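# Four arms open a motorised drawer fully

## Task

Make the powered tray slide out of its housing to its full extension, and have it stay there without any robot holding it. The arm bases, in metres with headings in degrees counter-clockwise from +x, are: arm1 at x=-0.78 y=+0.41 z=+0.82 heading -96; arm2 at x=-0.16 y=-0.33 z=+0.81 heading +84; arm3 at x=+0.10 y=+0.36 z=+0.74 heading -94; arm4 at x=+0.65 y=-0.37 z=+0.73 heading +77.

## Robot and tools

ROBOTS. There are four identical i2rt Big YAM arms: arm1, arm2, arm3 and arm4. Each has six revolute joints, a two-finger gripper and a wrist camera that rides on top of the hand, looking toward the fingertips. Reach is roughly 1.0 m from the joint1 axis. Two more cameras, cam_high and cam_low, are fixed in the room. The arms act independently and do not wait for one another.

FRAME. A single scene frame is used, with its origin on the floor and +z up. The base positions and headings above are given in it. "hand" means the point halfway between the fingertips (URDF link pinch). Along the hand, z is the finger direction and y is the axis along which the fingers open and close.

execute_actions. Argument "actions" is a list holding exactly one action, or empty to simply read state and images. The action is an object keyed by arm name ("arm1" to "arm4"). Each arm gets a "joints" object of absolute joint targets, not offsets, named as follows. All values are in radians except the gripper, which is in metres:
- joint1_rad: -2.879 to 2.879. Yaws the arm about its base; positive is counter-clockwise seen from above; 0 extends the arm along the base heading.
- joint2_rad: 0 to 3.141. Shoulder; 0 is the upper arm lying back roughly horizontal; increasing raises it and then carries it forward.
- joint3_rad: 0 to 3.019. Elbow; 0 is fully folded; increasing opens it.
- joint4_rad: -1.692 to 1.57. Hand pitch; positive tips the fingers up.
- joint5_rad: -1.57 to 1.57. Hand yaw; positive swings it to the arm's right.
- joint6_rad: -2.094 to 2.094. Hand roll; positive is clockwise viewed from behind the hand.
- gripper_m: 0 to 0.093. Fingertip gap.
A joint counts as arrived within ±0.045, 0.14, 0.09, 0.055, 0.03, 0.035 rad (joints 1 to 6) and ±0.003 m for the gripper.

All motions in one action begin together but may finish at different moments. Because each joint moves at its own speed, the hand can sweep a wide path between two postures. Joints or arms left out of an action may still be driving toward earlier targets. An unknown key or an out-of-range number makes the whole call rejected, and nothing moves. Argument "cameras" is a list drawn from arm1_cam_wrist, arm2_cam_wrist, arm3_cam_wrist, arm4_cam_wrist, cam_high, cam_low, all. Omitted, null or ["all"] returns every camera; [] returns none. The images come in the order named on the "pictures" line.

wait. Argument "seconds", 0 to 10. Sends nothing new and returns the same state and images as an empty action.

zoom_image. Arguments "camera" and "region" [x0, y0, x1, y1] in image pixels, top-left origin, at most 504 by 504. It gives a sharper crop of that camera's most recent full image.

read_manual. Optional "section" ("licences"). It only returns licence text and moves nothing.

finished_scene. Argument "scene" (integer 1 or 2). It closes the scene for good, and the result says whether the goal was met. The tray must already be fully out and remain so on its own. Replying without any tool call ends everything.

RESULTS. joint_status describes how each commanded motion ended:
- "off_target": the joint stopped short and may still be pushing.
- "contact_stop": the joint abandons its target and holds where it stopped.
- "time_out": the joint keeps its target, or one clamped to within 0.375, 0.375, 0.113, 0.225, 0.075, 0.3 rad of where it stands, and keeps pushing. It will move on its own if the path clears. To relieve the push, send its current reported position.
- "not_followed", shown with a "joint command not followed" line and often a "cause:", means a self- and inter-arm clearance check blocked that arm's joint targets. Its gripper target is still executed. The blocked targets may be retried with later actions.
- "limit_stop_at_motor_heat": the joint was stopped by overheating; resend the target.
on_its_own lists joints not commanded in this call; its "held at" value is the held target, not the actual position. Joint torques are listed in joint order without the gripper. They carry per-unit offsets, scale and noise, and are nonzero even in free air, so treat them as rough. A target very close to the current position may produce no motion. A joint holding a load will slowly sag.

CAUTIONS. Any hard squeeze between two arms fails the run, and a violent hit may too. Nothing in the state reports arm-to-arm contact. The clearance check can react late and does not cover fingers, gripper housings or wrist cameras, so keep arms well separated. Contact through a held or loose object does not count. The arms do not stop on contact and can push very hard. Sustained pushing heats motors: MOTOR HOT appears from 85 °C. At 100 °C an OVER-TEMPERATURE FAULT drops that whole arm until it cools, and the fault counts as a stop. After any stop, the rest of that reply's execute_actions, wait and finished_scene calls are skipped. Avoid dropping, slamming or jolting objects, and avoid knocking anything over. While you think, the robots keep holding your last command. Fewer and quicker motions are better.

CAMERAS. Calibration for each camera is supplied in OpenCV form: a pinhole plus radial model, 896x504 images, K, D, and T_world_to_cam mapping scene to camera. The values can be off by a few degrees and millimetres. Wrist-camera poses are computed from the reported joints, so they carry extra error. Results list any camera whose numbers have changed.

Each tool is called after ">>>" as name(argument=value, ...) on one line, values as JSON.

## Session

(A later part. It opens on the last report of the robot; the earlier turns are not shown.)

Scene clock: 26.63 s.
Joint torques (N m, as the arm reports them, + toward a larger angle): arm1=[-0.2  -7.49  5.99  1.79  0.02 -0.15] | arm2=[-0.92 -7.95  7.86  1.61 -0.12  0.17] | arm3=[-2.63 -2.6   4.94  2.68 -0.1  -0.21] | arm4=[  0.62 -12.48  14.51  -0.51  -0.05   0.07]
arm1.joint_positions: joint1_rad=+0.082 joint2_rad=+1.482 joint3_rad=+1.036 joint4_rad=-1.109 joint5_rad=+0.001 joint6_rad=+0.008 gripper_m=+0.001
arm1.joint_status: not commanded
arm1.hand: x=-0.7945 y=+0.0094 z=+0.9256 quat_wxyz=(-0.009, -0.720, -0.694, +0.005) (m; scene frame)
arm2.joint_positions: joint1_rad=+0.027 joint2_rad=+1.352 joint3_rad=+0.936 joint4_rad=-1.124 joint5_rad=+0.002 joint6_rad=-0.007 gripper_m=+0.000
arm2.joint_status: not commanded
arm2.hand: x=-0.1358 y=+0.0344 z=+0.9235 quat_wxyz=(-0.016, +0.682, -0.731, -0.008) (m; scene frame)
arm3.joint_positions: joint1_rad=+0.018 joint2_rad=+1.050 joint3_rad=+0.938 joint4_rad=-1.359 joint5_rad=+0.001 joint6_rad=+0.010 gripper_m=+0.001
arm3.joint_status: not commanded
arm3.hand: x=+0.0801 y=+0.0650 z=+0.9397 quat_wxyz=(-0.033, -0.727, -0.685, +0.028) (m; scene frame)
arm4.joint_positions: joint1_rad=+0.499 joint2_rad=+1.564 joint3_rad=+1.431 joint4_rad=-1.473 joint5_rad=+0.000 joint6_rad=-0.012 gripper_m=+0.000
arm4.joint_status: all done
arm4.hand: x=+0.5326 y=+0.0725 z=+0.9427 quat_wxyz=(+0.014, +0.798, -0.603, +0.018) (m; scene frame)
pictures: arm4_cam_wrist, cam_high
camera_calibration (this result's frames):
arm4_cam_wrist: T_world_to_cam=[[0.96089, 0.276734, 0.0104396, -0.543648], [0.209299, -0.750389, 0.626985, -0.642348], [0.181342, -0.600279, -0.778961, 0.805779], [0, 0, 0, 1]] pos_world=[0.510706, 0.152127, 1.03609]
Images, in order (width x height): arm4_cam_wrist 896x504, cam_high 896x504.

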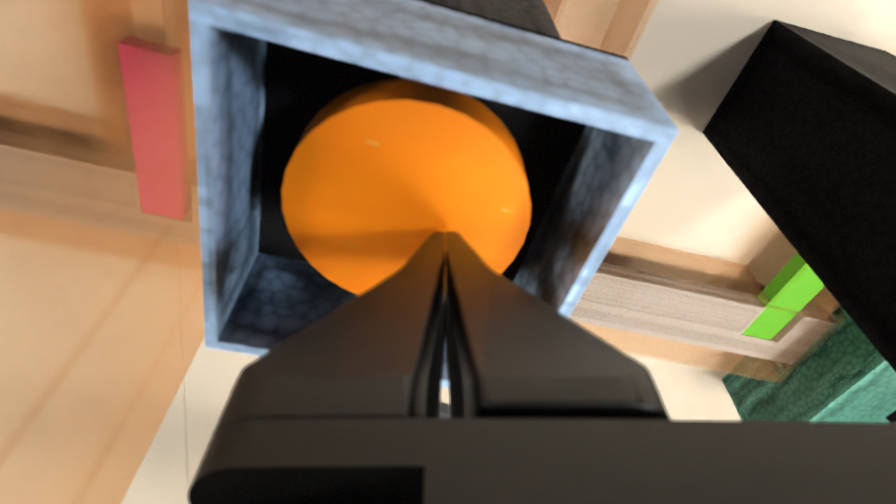

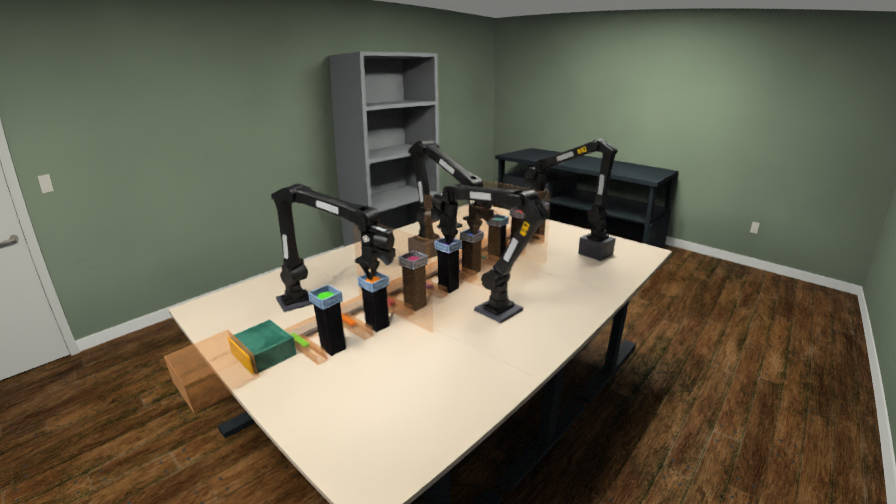

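>>> wait(seconds=2)

Scene clock: 28.90 s.
Joint torques (N m, as the arm reports them, + toward a larger angle): arm1=[-0.03 -7.26  6.01  1.79  0.01 -0.15] | arm2=[-1.19 -8.23  7.88  1.56 -0.12  0.2 ] | arm3=[-2.56 -2.51  4.93  2.68 -0.11 -0.21] | arm4=[  0.62 -12.46  14.52  -0.52  -0.05   0.07]
arm1.joint_positions: joint1_rad=+0.082 joint2_rad=+1.482 joint3_rad=+1.036 joint4_rad=-1.109 joint5_rad=+0.001 joint6_rad=+0.008 gripper_m=+0.001
arm1.joint_status: not commanded
arm1.hand: x=-0.7945 y=+0.0094 z=+0.9256 quat_wxyz=(-0.009, -0.720, -0.694, +0.005) (m; scene frame)
arm2.joint_positions: joint1_rad=+0.027 joint2_rad=+1.352 joint3_rad=+0.936 joint4_rad=-1.124 joint5_rad=+0.002 joint6_rad=-0.007 gripper_m=+0.000
arm2.joint_status: not commanded
arm2.hand: x=-0.1358 y=+0.0344 z=+0.9235 quat_wxyz=(-0.016, +0.682, -0.731, -0.008) (m; scene frame)
arm3.joint_positions: joint1_rad=+0.018 joint2_rad=+1.050 joint3_rad=+0.938 joint4_rad=-1.359 joint5_rad=+0.001 joint6_rad=+0.010 gripper_m=+0.001
arm3.joint_status: not commanded
arm3.hand: x=+0.0801 y=+0.0650 z=+0.9397 quat_wxyz=(-0.033, -0.727, -0.685, +0.028) (m; scene frame)
arm4.joint_positions: joint1_rad=+0.499 joint2_rad=+1.564 joint3_rad=+1.431 joint4_rad=-1.473 joint5_rad=+0.000 joint6_rad=-0.012 gripper_m=+0.000
arm4.joint_status: all done
arm4.hand: x=+0.5326 y=+0.0725 z=+0.9427 quat_wxyz=(+0.014, +0.798, -0.603, +0.018) (m; scene frame)
wait: 2.00 s; at rest from the start
pictures: arm1_cam_wrist, arm2_cam_wrist, arm3_cam_wrist, arm4_cam_wrist, cam_high, cam_low
camera_calibration (this result's frames):
arm1_cam_wrist: T_world_to_cam=[[-0.999249, 0.0350819, -0.016449, -0.780191], [0.0192316, 0.817601, 0.575464, -0.520904], [0.0336371, 0.574715, -0.817662, 0.899104], [0, 0, 0, 1]] pos_world=[-0.799831, -0.0634663, 1.02209]
arm2_cam_wrist: T_world_to_cam=[[0.997781, -0.0621153, 0.0239826, 0.113517], [-0.0648007, -0.823067, 0.564235, -0.497294], [-0.0153084, -0.564537, -0.825266, 0.90717], [0, 0, 0, 1]] pos_world=[-0.131603, 0.109875, 1.02652]
arm3_cam_wrist: T_world_to_cam=[[-0.998023, 0.0613687, -0.0135555, 0.0854916], [0.0454244, 0.853419, 0.519243, -0.546018], [0.0434338, 0.517601, -0.854519, 0.893634], [0, 0, 0, 1]] pos_world=[0.0713112, -0.0018105, 1.0483]
arm4_cam_wrist: T_world_to_cam=[[0.96089, 0.276734, 0.0104396, -0.543648], [0.209299, -0.750389, 0.626985, -0.642348], [0.181342, -0.600279, -0.778961, 0.805779], [0, 0, 0, 1]] pos_world=[0.510706, 0.152127, 1.03609]
Images, in order (width x height): arm1_cam_wrist 896x504, arm2_cam_wrist 896x504, arm3_cam_wrist 896x504, arm4_cam_wrist 896x504, cam_high 896x504, cam_low 896x504.

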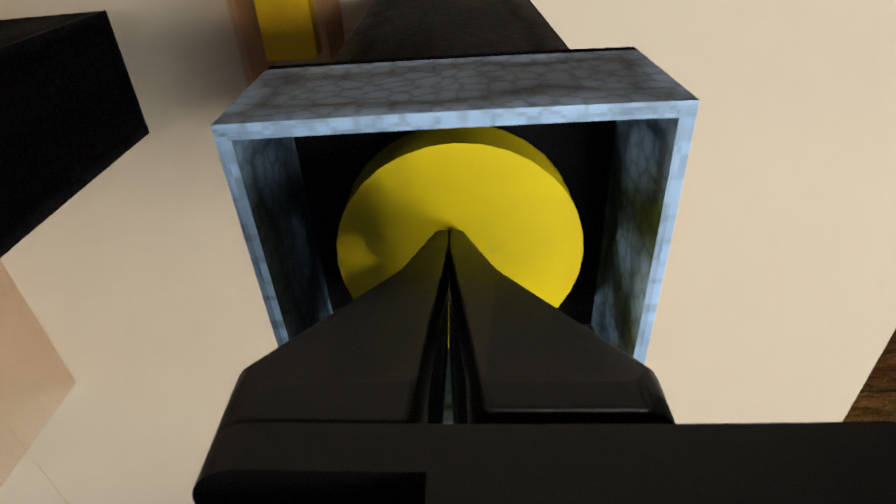

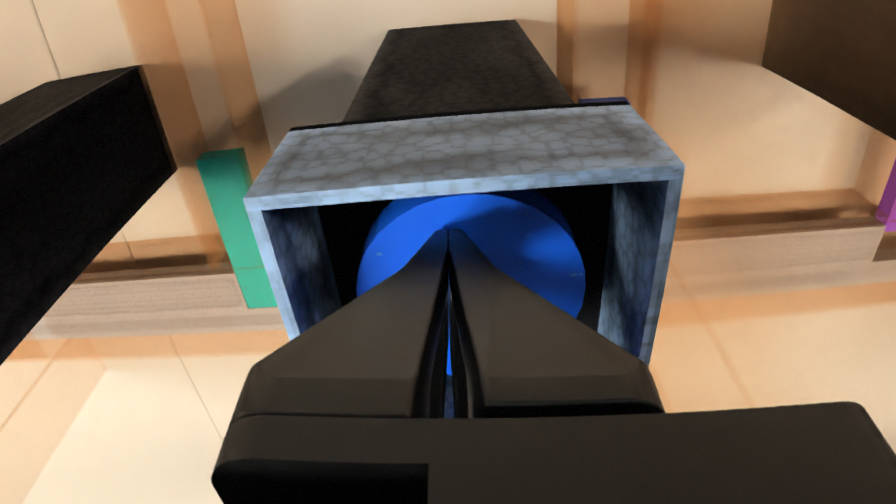

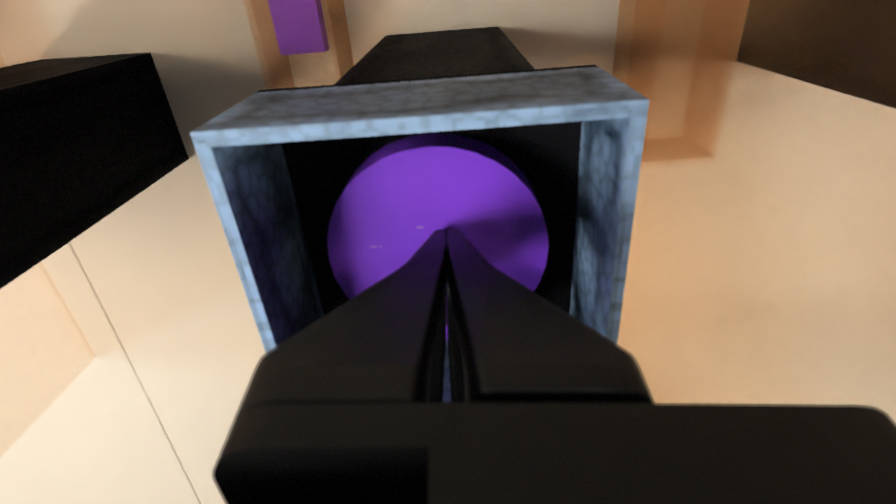

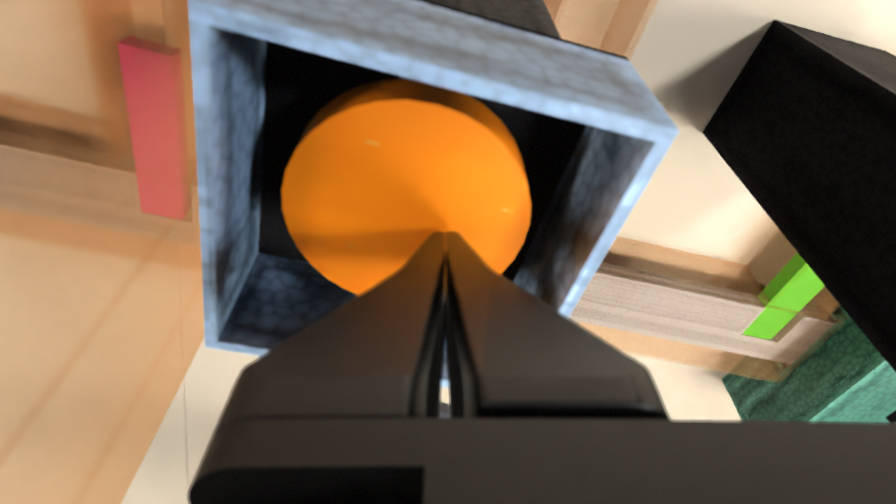

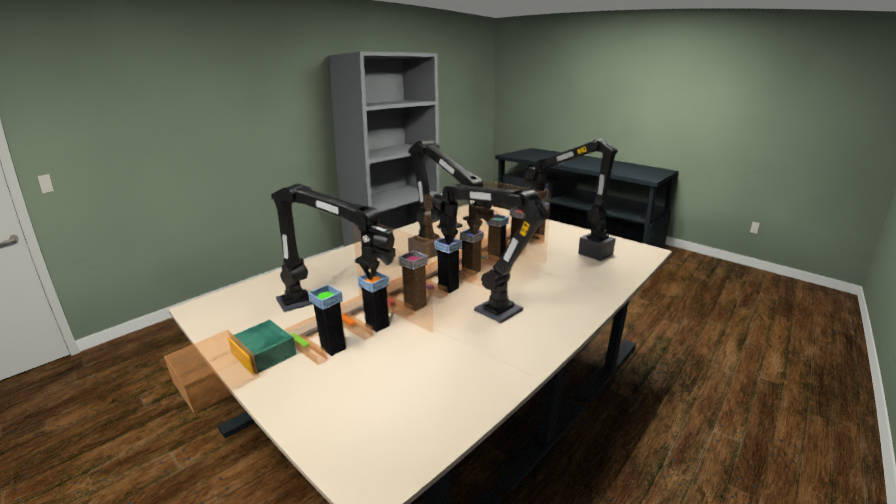

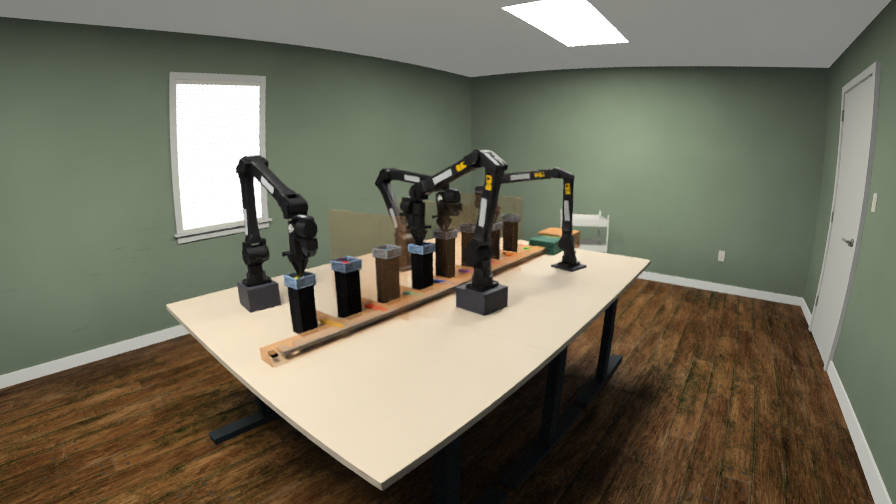

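>>> zoom_image(camera="cam_high", region=[280, 260, 440, 370])

>>> zoom_image(camera="cam_low", region=[250, 240, 560, 370])

Region (280, 260, 440, 370) of cam_high's 896x504 image, scaled by 3.150, with more detail than that image has; it fills the top 346 rows of this view, and the rest is white.

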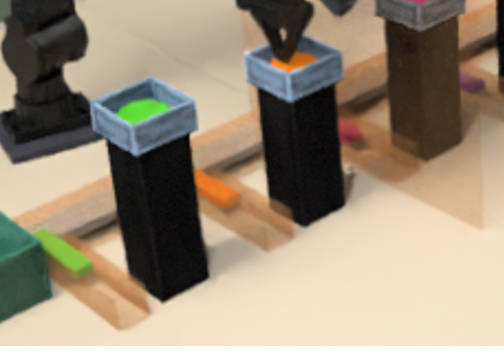

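Region (250, 240, 560, 370) of cam_low's 896x504 image, scaled by 1.626, with more detail than that image has; it fills the top 211 rows of this view, and the rest is white.

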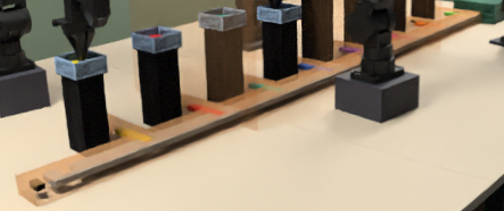

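>>> zoom_image(camera="cam_low", region=[290, 290, 410, 350])

>>> zoom_image(camera="cam_low", region=[390, 260, 510, 310])

Region (290, 290, 410, 350) of cam_low's 896x504 image, scaled by 4.200, with more detail than that image has.

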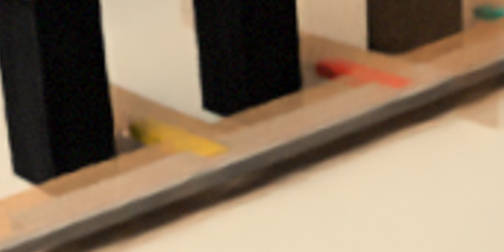

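Region (390, 260, 510, 310) of cam_low's 896x504 image, scaled by 4.200, with more detail than that image has; it fills the top 210 rows of this view, and the rest is white.

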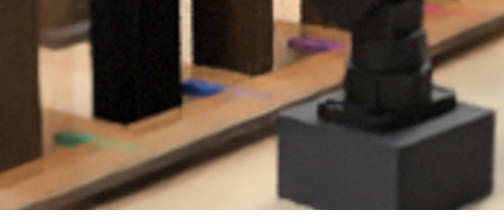

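>>> execute_actions(actions=[{"arm4": {"joints": {"joint2_rad": 1.562, "joint3_rad": 1.60, "joint4_rad": -1.587}}}], cameras=["arm4_cam_wrist", "arm2_cam_wrist"])

Scene clock: 31.63 s.
Joint torques (N m, as the arm reports them, + toward a larger angle): arm1=[-0.19 -7.61  6.03  1.77  0.03 -0.15] | arm2=[-1.12 -8.    7.87  1.53 -0.14  0.18] | arm3=[-2.56 -2.39  4.94  2.71 -0.11 -0.22] | arm4=[  0.59 -14.03  14.19  -0.49  -0.05   0.08]
arm1.joint_positions: joint1_rad=+0.082 joint2_rad=+1.482 joint3_rad=+1.036 joint4_rad=-1.109 joint5_rad=+0.001 joint6_rad=+0.008 gripper_m=+0.001
arm1.joint_status: not commanded
arm1.hand: x=-0.7945 y=+0.0094 z=+0.9256 quat_wxyz=(-0.009, -0.720, -0.694, +0.005) (m; scene frame)
arm2.joint_positions: joint1_rad=+0.027 joint2_rad=+1.352 joint3_rad=+0.936 joint4_rad=-1.124 joint5_rad=+0.002 joint6_rad=-0.007 gripper_m=+0.000
arm2.joint_status: not commanded
arm2.hand: x=-0.1358 y=+0.0344 z=+0.9235 quat_wxyz=(-0.016, +0.682, -0.731, -0.008) (m; scene frame)
arm3.joint_positions: joint1_rad=+0.018 joint2_rad=+1.050 joint3_rad=+0.938 joint4_rad=-1.359 joint5_rad=+0.001 joint6_rad=+0.010 gripper_m=+0.001
arm3.joint_status: not commanded
arm3.hand: x=+0.0801 y=+0.0650 z=+0.9397 quat_wxyz=(-0.033, -0.727, -0.685, +0.028) (m; scene frame)
arm4.joint_positions: joint1_rad=+0.499 joint2_rad=+1.564 joint3_rad=+1.546 joint4_rad=-1.576 joint5_rad=+0.000 joint6_rad=-0.012 gripper_m=+0.000
arm4.joint_status: all done
arm4.hand: x=+0.5309 y=+0.0789 z=+0.9862 quat_wxyz=(+0.010, +0.798, -0.603, +0.013) (m; scene frame)
pictures: arm2_cam_wrist, arm4_cam_wrist
camera_calibration (this result's frames):
arm2_cam_wrist: T_world_to_cam=[[0.997781, -0.0621153, 0.0239826, 0.113517], [-0.0648007, -0.823067, 0.564235, -0.497294], [-0.0153084, -0.564537, -0.825266, 0.90717], [0, 0, 0, 1]] pos_world=[-0.131603, 0.109875, 1.02652]
arm4_cam_wrist: T_world_to_cam=[[0.960919, 0.276624, 0.0106152, -0.544343], [0.211238, -0.757489, 0.617729, -0.655828], [0.17892, -0.591346, -0.786319, 0.851714], [0, 0, 0, 1]] pos_world=[0.509217, 0.157453, 1.08062]
Images, in order (width x height): arm2_cam_wrist 896x504, arm4_cam_wrist 896x504.

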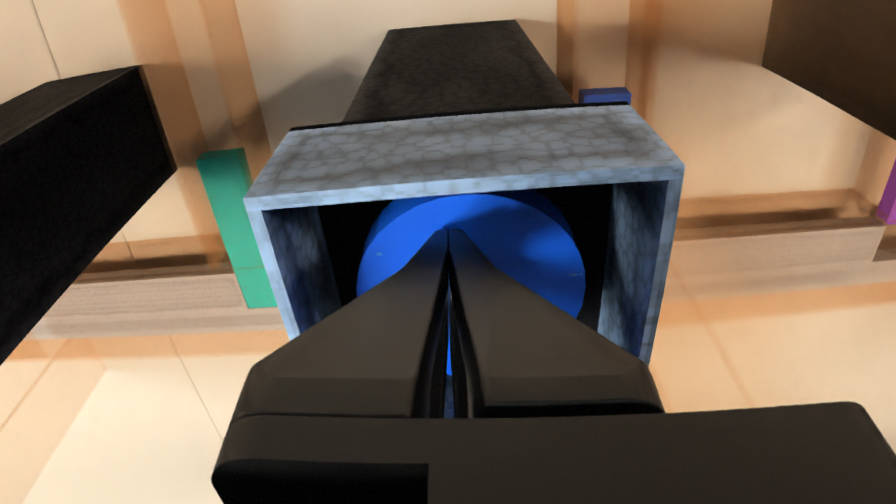

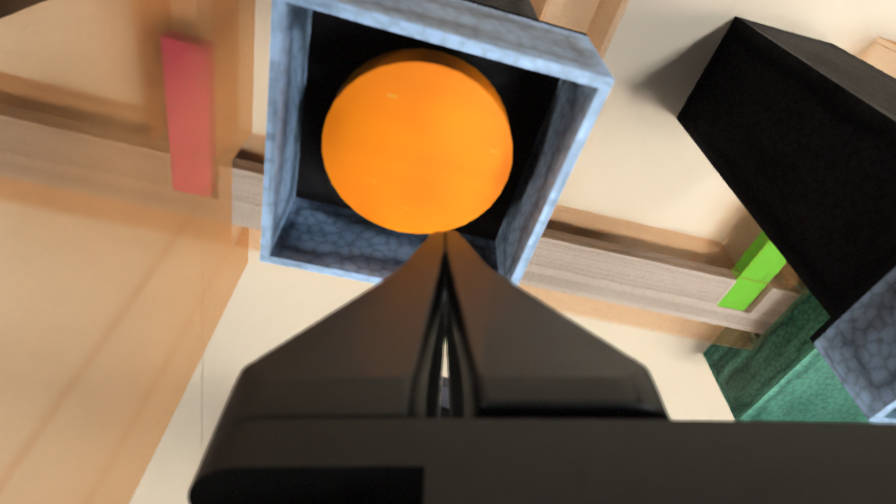

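>>> execute_actions(actions=[])

Scene clock: 34.90 s.
Joint torques (N m, as the arm reports them, + toward a larger angle): arm1=[-0.03 -7.61  5.96  1.76  0.02 -0.16] | arm2=[-1.14 -7.96  7.89  1.58 -0.11  0.21] | arm3=[-2.54 -2.54  4.99  2.69 -0.1  -0.2 ] | arm4=[  0.62 -14.05  14.12  -0.49  -0.05   0.07]
arm1.joint_positions: joint1_rad=+0.082 joint2_rad=+1.482 joint3_rad=+1.036 joint4_rad=-1.109 joint5_rad=+0.001 joint6_rad=+0.008 gripper_m=+0.001
arm1.joint_status: not commanded
arm1.hand: x=-0.7945 y=+0.0094 z=+0.9256 quat_wxyz=(-0.009, -0.720, -0.694, +0.005) (m; scene frame)
arm2.joint_positions: joint1_rad=+0.027 joint2_rad=+1.352 joint3_rad=+0.936 joint4_rad=-1.124 joint5_rad=+0.002 joint6_rad=-0.007 gripper_m=+0.000
arm2.joint_status: not commanded
arm2.hand: x=-0.1358 y=+0.0344 z=+0.9235 quat_wxyz=(-0.016, +0.682, -0.731, -0.008) (m; scene frame)
arm3.joint_positions: joint1_rad=+0.018 joint2_rad=+1.050 joint3_rad=+0.938 joint4_rad=-1.359 joint5_rad=+0.001 joint6_rad=+0.010 gripper_m=+0.001
arm3.joint_status: not commanded
arm3.hand: x=+0.0801 y=+0.0650 z=+0.9397 quat_wxyz=(-0.033, -0.727, -0.685, +0.028) (m; scene frame)
arm4.joint_positions: joint1_rad=+0.499 joint2_rad=+1.564 joint3_rad=+1.546 joint4_rad=-1.576 joint5_rad=+0.000 joint6_rad=-0.012 gripper_m=+0.000
arm4.joint_status: all done
arm4.hand: x=+0.5309 y=+0.0789 z=+0.9862 quat_wxyz=(+0.010, +0.798, -0.603, +0.013) (m; scene frame)
pictures: arm1_cam_wrist, arm2_cam_wrist, arm3_cam_wrist, arm4_cam_wrist, cam_high, cam_low
camera_calibration (this result's frames):
arm1_cam_wrist: T_world_to_cam=[[-0.999249, 0.0350819, -0.016449, -0.780191], [0.0192316, 0.817601, 0.575464, -0.520904], [0.0336371, 0.574715, -0.817662, 0.899104], [0, 0, 0, 1]] pos_world=[-0.799831, -0.0634663, 1.02209]
arm2_cam_wrist: T_world_to_cam=[[0.997781, -0.0621153, 0.0239826, 0.113517], [-0.0648007, -0.823067, 0.564235, -0.497294], [-0.0153084, -0.564537, -0.825266, 0.90717], [0, 0, 0, 1]] pos_world=[-0.131603, 0.109875, 1.02652]
arm3_cam_wrist: T_world_to_cam=[[-0.998023, 0.0613687, -0.0135555, 0.0854916], [0.0454244, 0.853419, 0.519243, -0.546018], [0.0434338, 0.517601, -0.854519, 0.893634], [0, 0, 0, 1]] pos_world=[0.0713112, -0.0018105, 1.0483]
arm4_cam_wrist: T_world_to_cam=[[0.960919, 0.276624, 0.0106152, -0.544343], [0.211238, -0.757489, 0.617729, -0.655828], [0.17892, -0.591346, -0.786319, 0.851714], [0, 0, 0, 1]] pos_world=[0.509217, 0.157453, 1.08062]
Images, in order (width x height): arm1_cam_wrist 896x504, arm2_cam_wrist 896x504, arm3_cam_wrist 896x504, arm4_cam_wrist 896x504, cam_high 896x504, cam_low 896x504.

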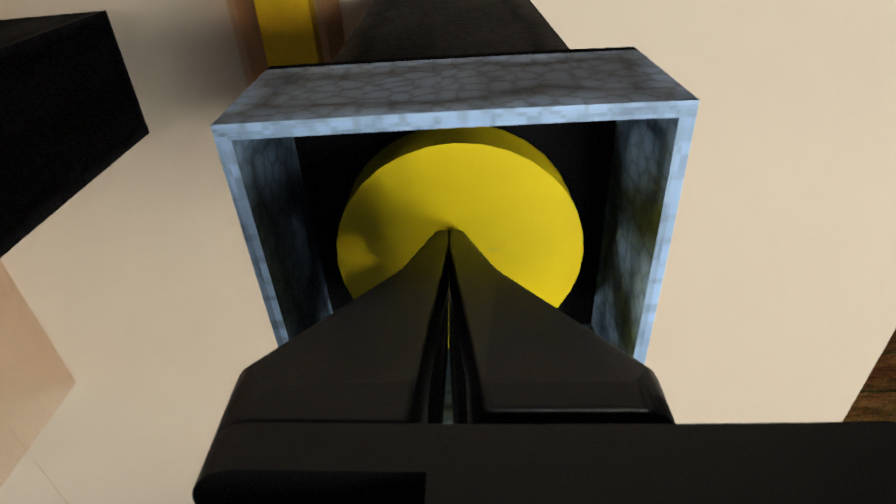

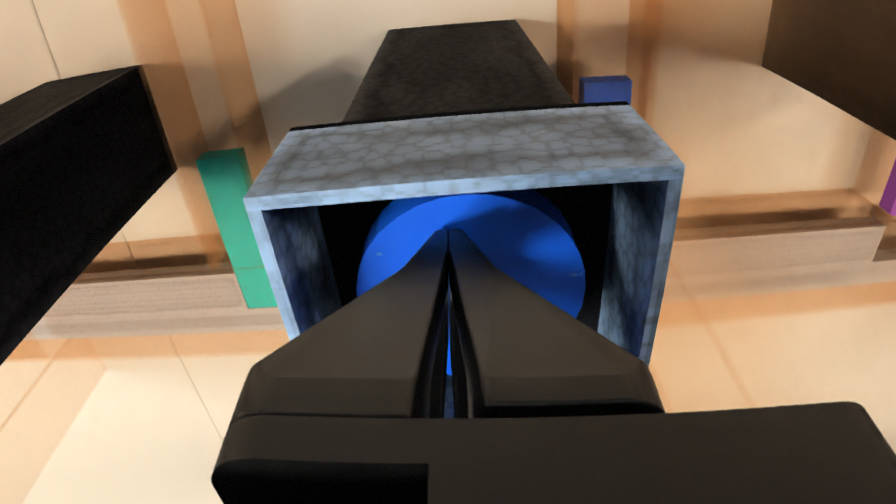

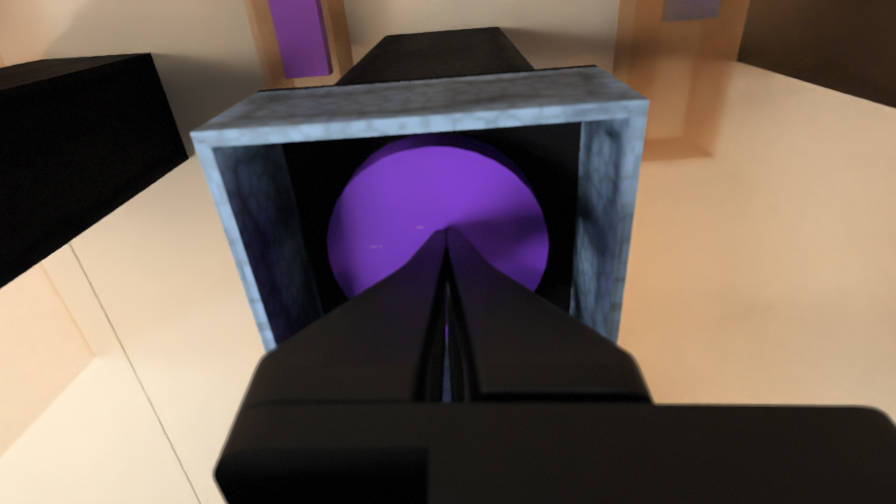

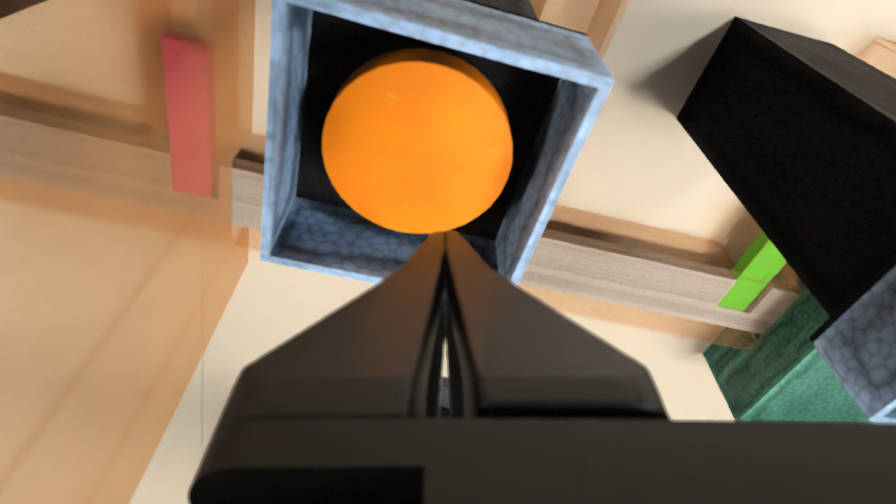

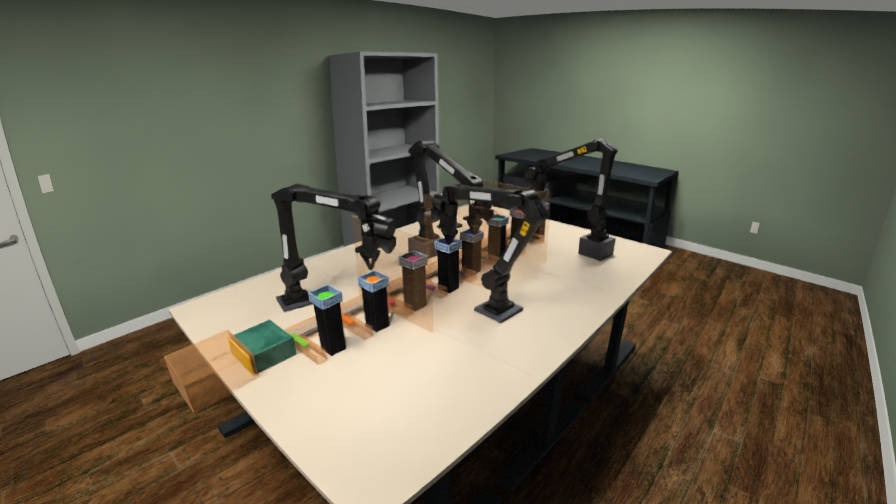

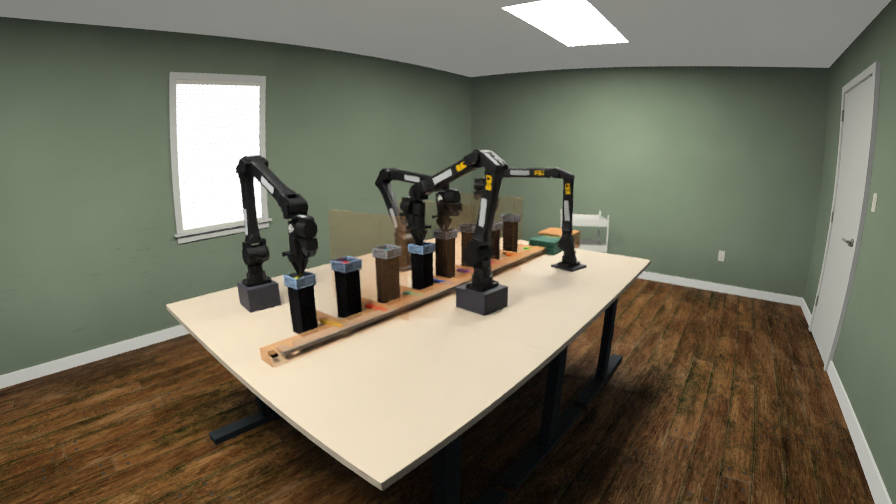

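>>> execute_actions(actions=[{"arm4": {"joints": {"joint1_rad": 0.023, "joint2_rad": 1.562, "joint3_rad": 1.60, "joint4_rad": -1.609}}}], cameras=["arm4_cam_wrist", "arm2_cam_wrist"])

Scene clock: 36.87 s.
Joint torques (N m, as the arm reports them, + toward a larger angle): arm1=[-0.04 -7.53  5.99  1.78  0.02 -0.14] | arm2=[-1.14 -8.55  7.87  1.65 -0.08  0.18] | arm3=[-2.65 -2.53  4.95  2.67 -0.1  -0.21] | arm4=[  0.95 -13.99  14.1   -0.55  -0.09   0.06]
arm1.joint_positions: joint1_rad=+0.082 joint2_rad=+1.482 joint3_rad=+1.036 joint4_rad=-1.109 joint5_rad=+0.001 joint6_rad=+0.008 gripper_m=+0.001
arm1.joint_status: not commanded
arm1.hand: x=-0.7945 y=+0.0094 z=+0.9256 quat_wxyz=(-0.009, -0.720, -0.694, +0.005) (m; scene frame)
arm2.joint_positions: joint1_rad=+0.027 joint2_rad=+1.352 joint3_rad=+0.936 joint4_rad=-1.124 joint5_rad=+0.002 joint6_rad=-0.007 gripper_m=+0.000
arm2.joint_status: not commanded
arm2.hand: x=-0.1358 y=+0.0344 z=+0.9235 quat_wxyz=(-0.016, +0.682, -0.731, -0.008) (m; scene frame)
arm3.joint_positions: joint1_rad=+0.018 joint2_rad=+1.050 joint3_rad=+0.938 joint4_rad=-1.359 joint5_rad=+0.001 joint6_rad=+0.010 gripper_m=+0.001
arm3.joint_status: not commanded
arm3.hand: x=+0.0801 y=+0.0650 z=+0.9397 quat_wxyz=(-0.033, -0.727, -0.685, +0.028) (m; scene frame)
arm4.joint_positions: joint1_rad=+0.017 joint2_rad=+1.564 joint3_rad=+1.546 joint4_rad=-1.597 joint5_rad=+0.001 joint6_rad=-0.011 gripper_m=+0.000
arm4.joint_status: all done
arm4.hand: x=+0.7514 y=+0.0789 z=+0.9871 quat_wxyz=(+0.019, +0.630, -0.776, +0.019) (m; scene frame)
pictures: arm2_cam_wrist, arm4_cam_wrist
camera_calibration (this result's frames):
arm2_cam_wrist: T_world_to_cam=[[0.997781, -0.0621153, 0.0239826, 0.113517], [-0.0648007, -0.823067, 0.564235, -0.497294], [-0.0153084, -0.564537, -0.825266, 0.90717], [0, 0, 0, 1]] pos_world=[-0.131603, 0.109875, 1.02652]
arm4_cam_wrist: T_world_to_cam=[[0.979392, -0.201333, 0.0159895, -0.737711], [-0.165742, -0.755966, 0.633281, -0.435184], [-0.115413, -0.622881, -0.773757, 1.02421], [0, 0, 0, 1]] pos_world=[0.768587, 0.160449, 1.07988]
Images, in order (width x height): arm2_cam_wrist 896x504, arm4_cam_wrist 896x504.

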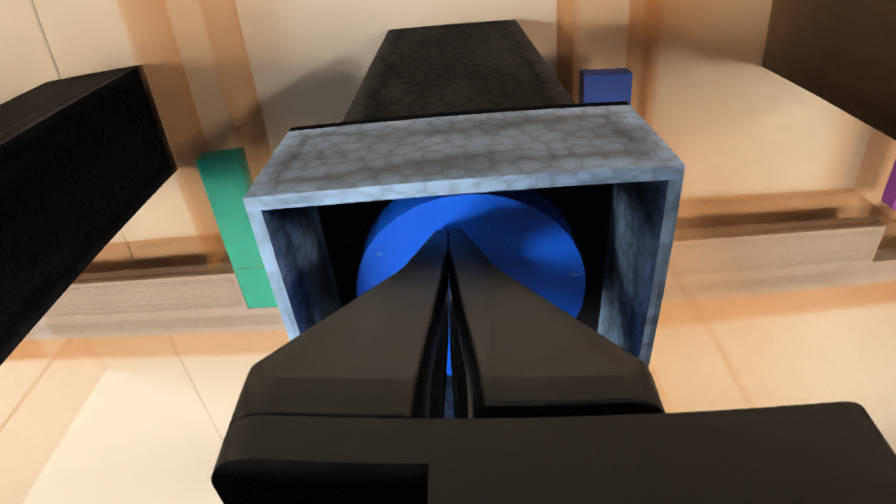

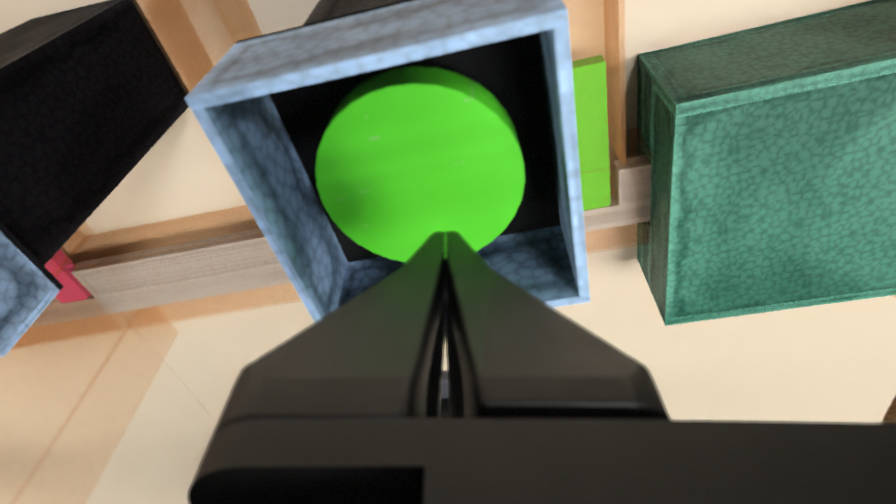

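>>> execute_actions(actions=[{"arm4": {"joints": {"joint1_rad": 0.035, "joint2_rad": 1.574, "joint3_rad": 1.366, "joint4_rad": -1.362}}}], cameras=["arm4_cam_wrist"])

Scene clock: 41.23 s.
Joint torques (N m, as the arm reports them, + toward a larger angle): arm1=[-0.2  -7.54  5.98  1.72  0.02 -0.15] | arm2=[-0.9  -8.08  7.98  1.5  -0.14  0.21] | arm3=[-2.55 -2.57  4.98  2.7  -0.11 -0.2 ] | arm4=[ 1.03 -9.85  5.61  0.95 -0.08  0.06]
arm1.joint_positions: joint1_rad=+0.082 joint2_rad=+1.482 joint3_rad=+1.036 joint4_rad=-1.109 joint5_rad=+0.001 joint6_rad=+0.008 gripper_m=+0.001
arm1.joint_status: not commanded
arm1.hand: x=-0.7945 y=+0.0094 z=+0.9256 quat_wxyz=(-0.009, -0.720, -0.694, +0.005) (m; scene frame)
arm2.joint_positions: joint1_rad=+0.027 joint2_rad=+1.352 joint3_rad=+0.936 joint4_rad=-1.124 joint5_rad=+0.002 joint6_rad=-0.007 gripper_m=+0.000
arm2.joint_status: not commanded
arm2.hand: x=-0.1358 y=+0.0344 z=+0.9235 quat_wxyz=(-0.016, +0.682, -0.731, -0.008) (m; scene frame)
arm3.joint_positions: joint1_rad=+0.018 joint2_rad=+1.050 joint3_rad=+0.938 joint4_rad=-1.359 joint5_rad=+0.001 joint6_rad=+0.010 gripper_m=+0.001
arm3.joint_status: not commanded
arm3.hand: x=+0.0801 y=+0.0650 z=+0.9397 quat_wxyz=(-0.033, -0.727, -0.685, +0.028) (m; scene frame)
arm4.joint_positions: joint1_rad=+0.029 joint2_rad=+1.536 joint3_rad=+1.411 joint4_rad=-1.387 joint5_rad=+0.001 joint6_rad=-0.011 gripper_m=+0.000
arm4.joint_status: all done
arm4.hand: x=+0.7484 y=+0.0913 z=+0.9487 quat_wxyz=(-0.022, +0.635, -0.772, -0.014) (m; scene frame)
pictures: arm4_cam_wrist
camera_calibration (this result's frames):
arm4_cam_wrist: T_world_to_cam=[[0.981534, -0.190538, 0.016942, -0.735144], [-0.168352, -0.818391, 0.549448, -0.314714], [-0.0908257, -0.542154, -0.835356, 1.0345], [0, 0, 0, 1]] pos_world=[0.762545, 0.163229, 1.04955]
Images, in order (width x height): arm4_cam_wrist 896x504.

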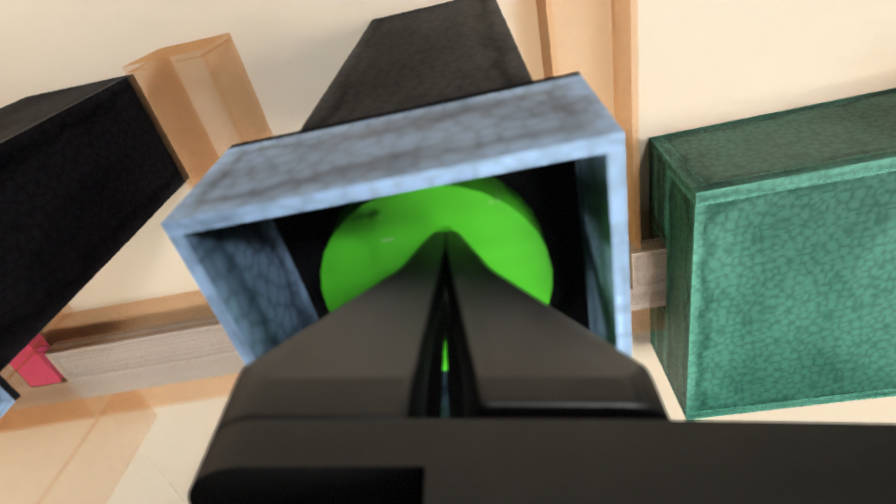

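>>> execute_actions(actions=[], cameras=["cam_high", "cam_low"])

Scene clock: 41.67 s.
Joint torques (N m, as the arm reports them, + toward a larger angle): arm1=[-0.11 -7.54  6.01  1.77  0.02 -0.14] | arm2=[-1.03 -7.98  7.94  1.53 -0.1   0.18] | arm3=[-2.46 -2.49  4.95  2.7  -0.1  -0.21] | arm4=[ 0.95 -9.8   5.61  0.96 -0.08  0.06]
arm1.joint_positions: joint1_rad=+0.082 joint2_rad=+1.482 joint3_rad=+1.036 joint4_rad=-1.109 joint5_rad=+0.001 joint6_rad=+0.008 gripper_m=+0.001
arm1.joint_status: not commanded
arm1.hand: x=-0.7945 y=+0.0094 z=+0.9256 quat_wxyz=(-0.009, -0.720, -0.694, +0.005) (m; scene frame)
arm2.joint_positions: joint1_rad=+0.027 joint2_rad=+1.352 joint3_rad=+0.936 joint4_rad=-1.124 joint5_rad=+0.002 joint6_rad=-0.007 gripper_m=+0.000
arm2.joint_status: not commanded
arm2.hand: x=-0.1358 y=+0.0344 z=+0.9235 quat_wxyz=(-0.016, +0.682, -0.731, -0.008) (m; scene frame)
arm3.joint_positions: joint1_rad=+0.018 joint2_rad=+1.050 joint3_rad=+0.938 joint4_rad=-1.359 joint5_rad=+0.001 joint6_rad=+0.010 gripper_m=+0.001
arm3.joint_status: not commanded
arm3.hand: x=+0.0801 y=+0.0650 z=+0.9397 quat_wxyz=(-0.033, -0.727, -0.685, +0.028) (m; scene frame)
arm4.joint_positions: joint1_rad=+0.029 joint2_rad=+1.536 joint3_rad=+1.411 joint4_rad=-1.387 joint5_rad=+0.001 joint6_rad=-0.011 gripper_m=+0.000
arm4.joint_status: all done
arm4.hand: x=+0.7484 y=+0.0913 z=+0.9487 quat_wxyz=(-0.022, +0.635, -0.772, -0.014) (m; scene frame)
pictures: cam_high, cam_low
Images, in order (width x height): cam_high 896x504, cam_low 896x504.

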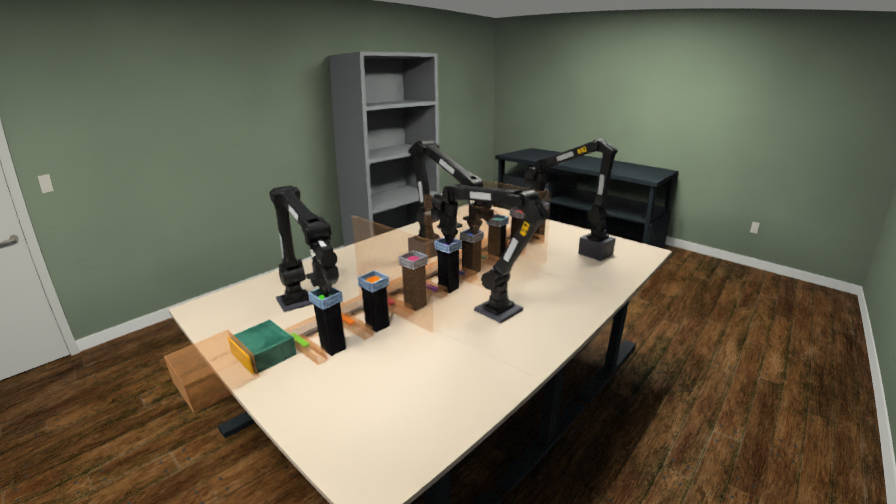

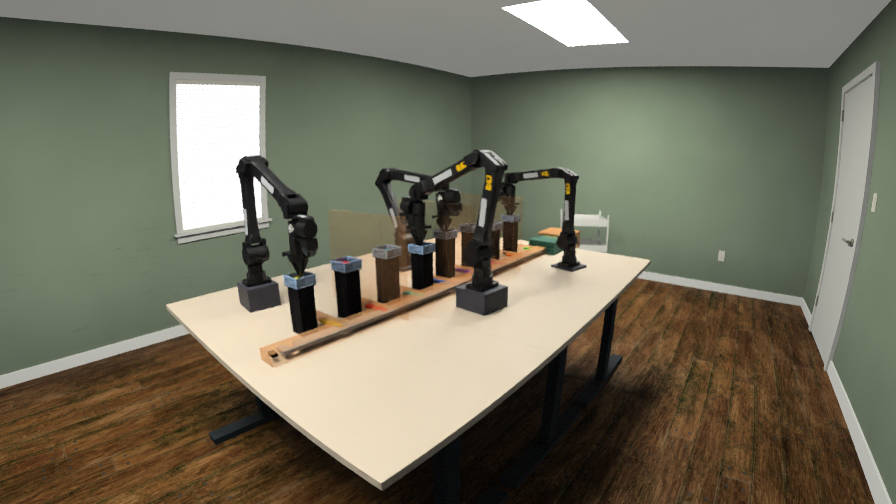

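>>> zoom_image(camera="cam_high", region=[200, 260, 480, 380])

Region (200, 260, 480, 380) of cam_high's 896x504 image, scaled by 1.800, with more detail than that image has; it fills the top 216 rows of this view, and the rest is white.

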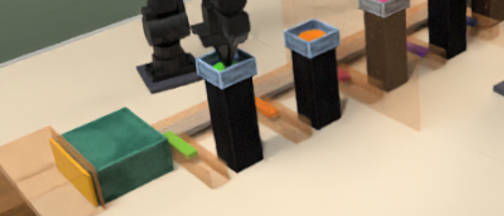

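>>> zoom_image(camera="cam_high", region=[280, 300, 400, 370])

Region (280, 300, 400, 370) of cam_high's 896x504 image, scaled by 4.200, with more detail than that image has; it fills the top 294 rows of this view, and the rest is white.

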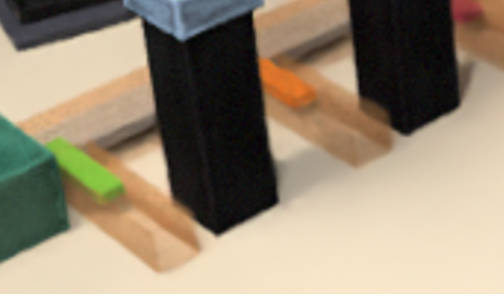

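>>> zoom_image(camera="cam_high", region=[370, 250, 530, 320])

Region (370, 250, 530, 320) of cam_high's 896x504 image, scaled by 3.150, with more detail than that image has; it fills the top 220 rows of this view, and the rest is white.

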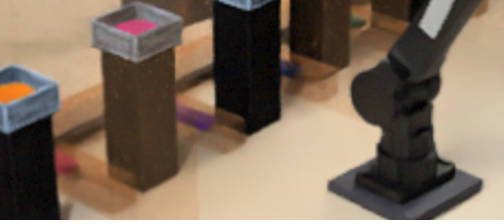

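>>> execute_actions(actions=[], cameras=["arm2_cam_wrist", "arm4_cam_wrist"])

Scene clock: 42.20 s.
Joint torques (N m, as the arm reports them, + toward a larger angle): arm1=[-0.07 -7.42  6.    1.75  0.02 -0.15] | arm2=[-0.97 -8.19  7.87  1.5  -0.12  0.17] | arm3=[-2.63 -2.53  5.    2.7  -0.11 -0.21] | arm4=[ 0.91 -9.82  5.61  0.95 -0.08  0.06]
arm1.joint_positions: joint1_rad=+0.082 joint2_rad=+1.482 joint3_rad=+1.036 joint4_rad=-1.109 joint5_rad=+0.001 joint6_rad=+0.008 gripper_m=+0.001
arm1.joint_status: not commanded
arm1.hand: x=-0.7945 y=+0.0094 z=+0.9256 quat_wxyz=(-0.009, -0.720, -0.694, +0.005) (m; scene frame)
arm2.joint_positions: joint1_rad=+0.027 joint2_rad=+1.352 joint3_rad=+0.936 joint4_rad=-1.124 joint5_rad=+0.002 joint6_rad=-0.007 gripper_m=+0.000
arm2.joint_status: not commanded
arm2.hand: x=-0.1358 y=+0.0344 z=+0.9235 quat_wxyz=(-0.016, +0.682, -0.731, -0.008) (m; scene frame)
arm3.joint_positions: joint1_rad=+0.018 joint2_rad=+1.050 joint3_rad=+0.938 joint4_rad=-1.359 joint5_rad=+0.001 joint6_rad=+0.010 gripper_m=+0.001
arm3.joint_status: not commanded
arm3.hand: x=+0.0801 y=+0.0650 z=+0.9397 quat_wxyz=(-0.033, -0.727, -0.685, +0.028) (m; scene frame)
arm4.joint_positions: joint1_rad=+0.029 joint2_rad=+1.536 joint3_rad=+1.411 joint4_rad=-1.387 joint5_rad=+0.001 joint6_rad=-0.011 gripper_m=+0.000
arm4.joint_status: all done
arm4.hand: x=+0.7484 y=+0.0913 z=+0.9487 quat_wxyz=(-0.022, +0.635, -0.772, -0.014) (m; scene frame)
pictures: arm2_cam_wrist, arm4_cam_wrist
camera_calibration (this result's frames):
arm2_cam_wrist: T_world_to_cam=[[0.997781, -0.0621153, 0.0239826, 0.113517], [-0.0648007, -0.823067, 0.564235, -0.497294], [-0.0153084, -0.564537, -0.825266, 0.90717], [0, 0, 0, 1]] pos_world=[-0.131603, 0.109875, 1.02652]
arm4_cam_wrist: T_world_to_cam=[[0.981534, -0.190538, 0.016942, -0.735144], [-0.168352, -0.818391, 0.549448, -0.314714], [-0.0908257, -0.542154, -0.835356, 1.0345], [0, 0, 0, 1]] pos_world=[0.762545, 0.163229, 1.04955]
Images, in order (width x height): arm2_cam_wrist 896x504, arm4_cam_wrist 896x504.

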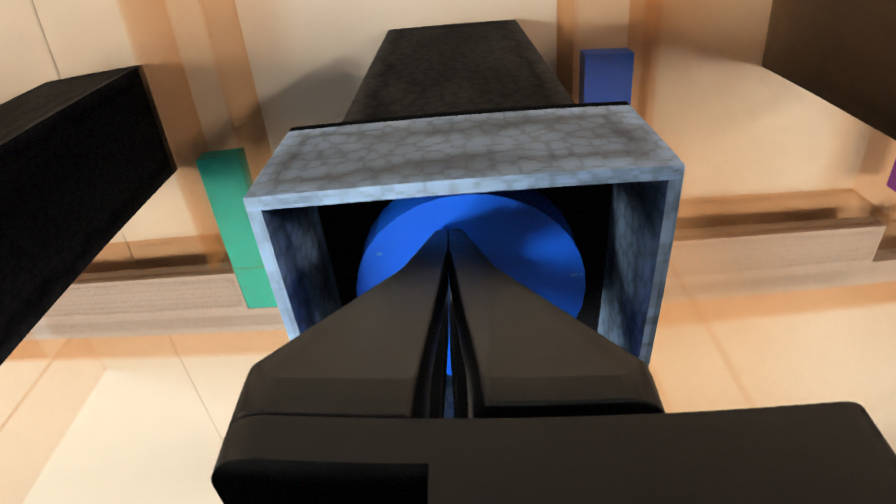

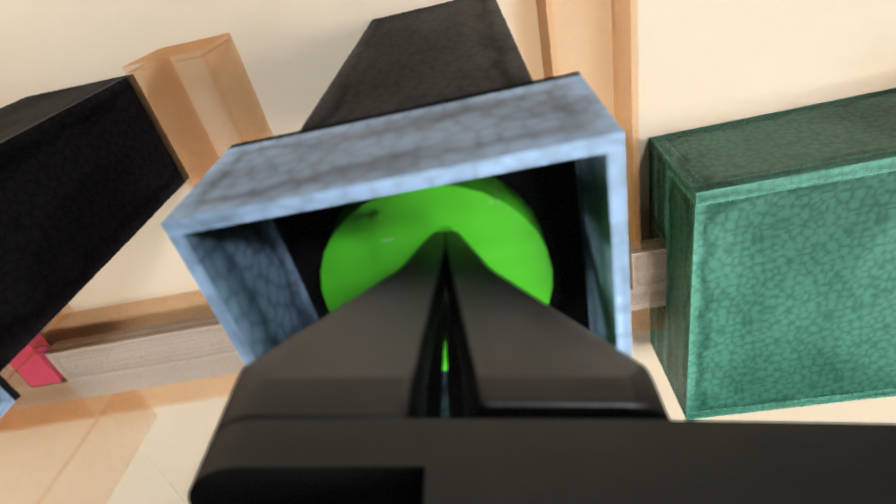

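>>> execute_actions(actions=[{"arm1": {"joints": {"joint2_rad": 1.408, "joint3_rad": 1.20, "joint4_rad": -1.36}}, "arm2": {"joints": {"joint2_rad": 1.340, "joint3_rad": 1.16, "joint4_rad": -1.39}}, "arm3": {"joints": {"joint2_rad": 1.105, "joint3_rad": 1.15, "joint4_rad": -1.616}}}], cameras=[])

Scene clock: 44.23 s.
Joint torques (N m, as the arm reports them, + toward a larger angle): arm1=[-0.31 -8.16  9.54  0.49  0.02 -0.15] | arm2=[ -1.27 -12.3   11.93  -0.4   -0.1    0.18] | arm3=[-2.56 -7.52 13.54 -0.07 -0.1  -0.21] | arm4=[ 0.99 -9.82  5.62  0.94 -0.08  0.07]
arm1.joint_positions: joint1_rad=+0.082 joint2_rad=+1.403 joint3_rad=+1.164 joint4_rad=-1.351 joint5_rad=+0.001 joint6_rad=+0.008 gripper_m=+0.001
arm1.joint_status: all done
arm1.hand: x=-0.7947 y=+0.0218 z=+1.0014 quat_wxyz=(+0.004, -0.720, -0.694, -0.008) (m; scene frame)
arm2.joint_positions: joint1_rad=+0.027 joint2_rad=+1.344 joint3_rad=+1.132 joint4_rad=-1.376 joint5_rad=+0.002 joint6_rad=-0.007 gripper_m=+0.000
arm2.joint_status: all done
arm2.hand: x=-0.1358 y=+0.0433 z=+0.9974 quat_wxyz=(+0.002, +0.682, -0.731, +0.009) (m; scene frame)
arm3.joint_positions: joint1_rad=+0.018 joint2_rad=+1.092 joint3_rad=+1.114 joint4_rad=-1.604 joint5_rad=+0.001 joint6_rad=+0.010 gripper_m=+0.001
arm3.joint_status: all done
arm3.hand: x=+0.0800 y=+0.0740 z=+0.9949 quat_wxyz=(+0.005, -0.728, -0.686, -0.012) (m; scene frame)
arm4.joint_positions: joint1_rad=+0.029 joint2_rad=+1.536 joint3_rad=+1.411 joint4_rad=-1.387 joint5_rad=+0.001 joint6_rad=-0.011 gripper_m=+0.000
arm4.joint_status: not commanded
arm4.hand: x=+0.7484 y=+0.0913 z=+0.9487 quat_wxyz=(-0.022, +0.635, -0.772, -0.014) (m; scene frame)
pictures: none
No camera images: the call's "cameras" was empty. Leave "cameras" out to get every camera's image.


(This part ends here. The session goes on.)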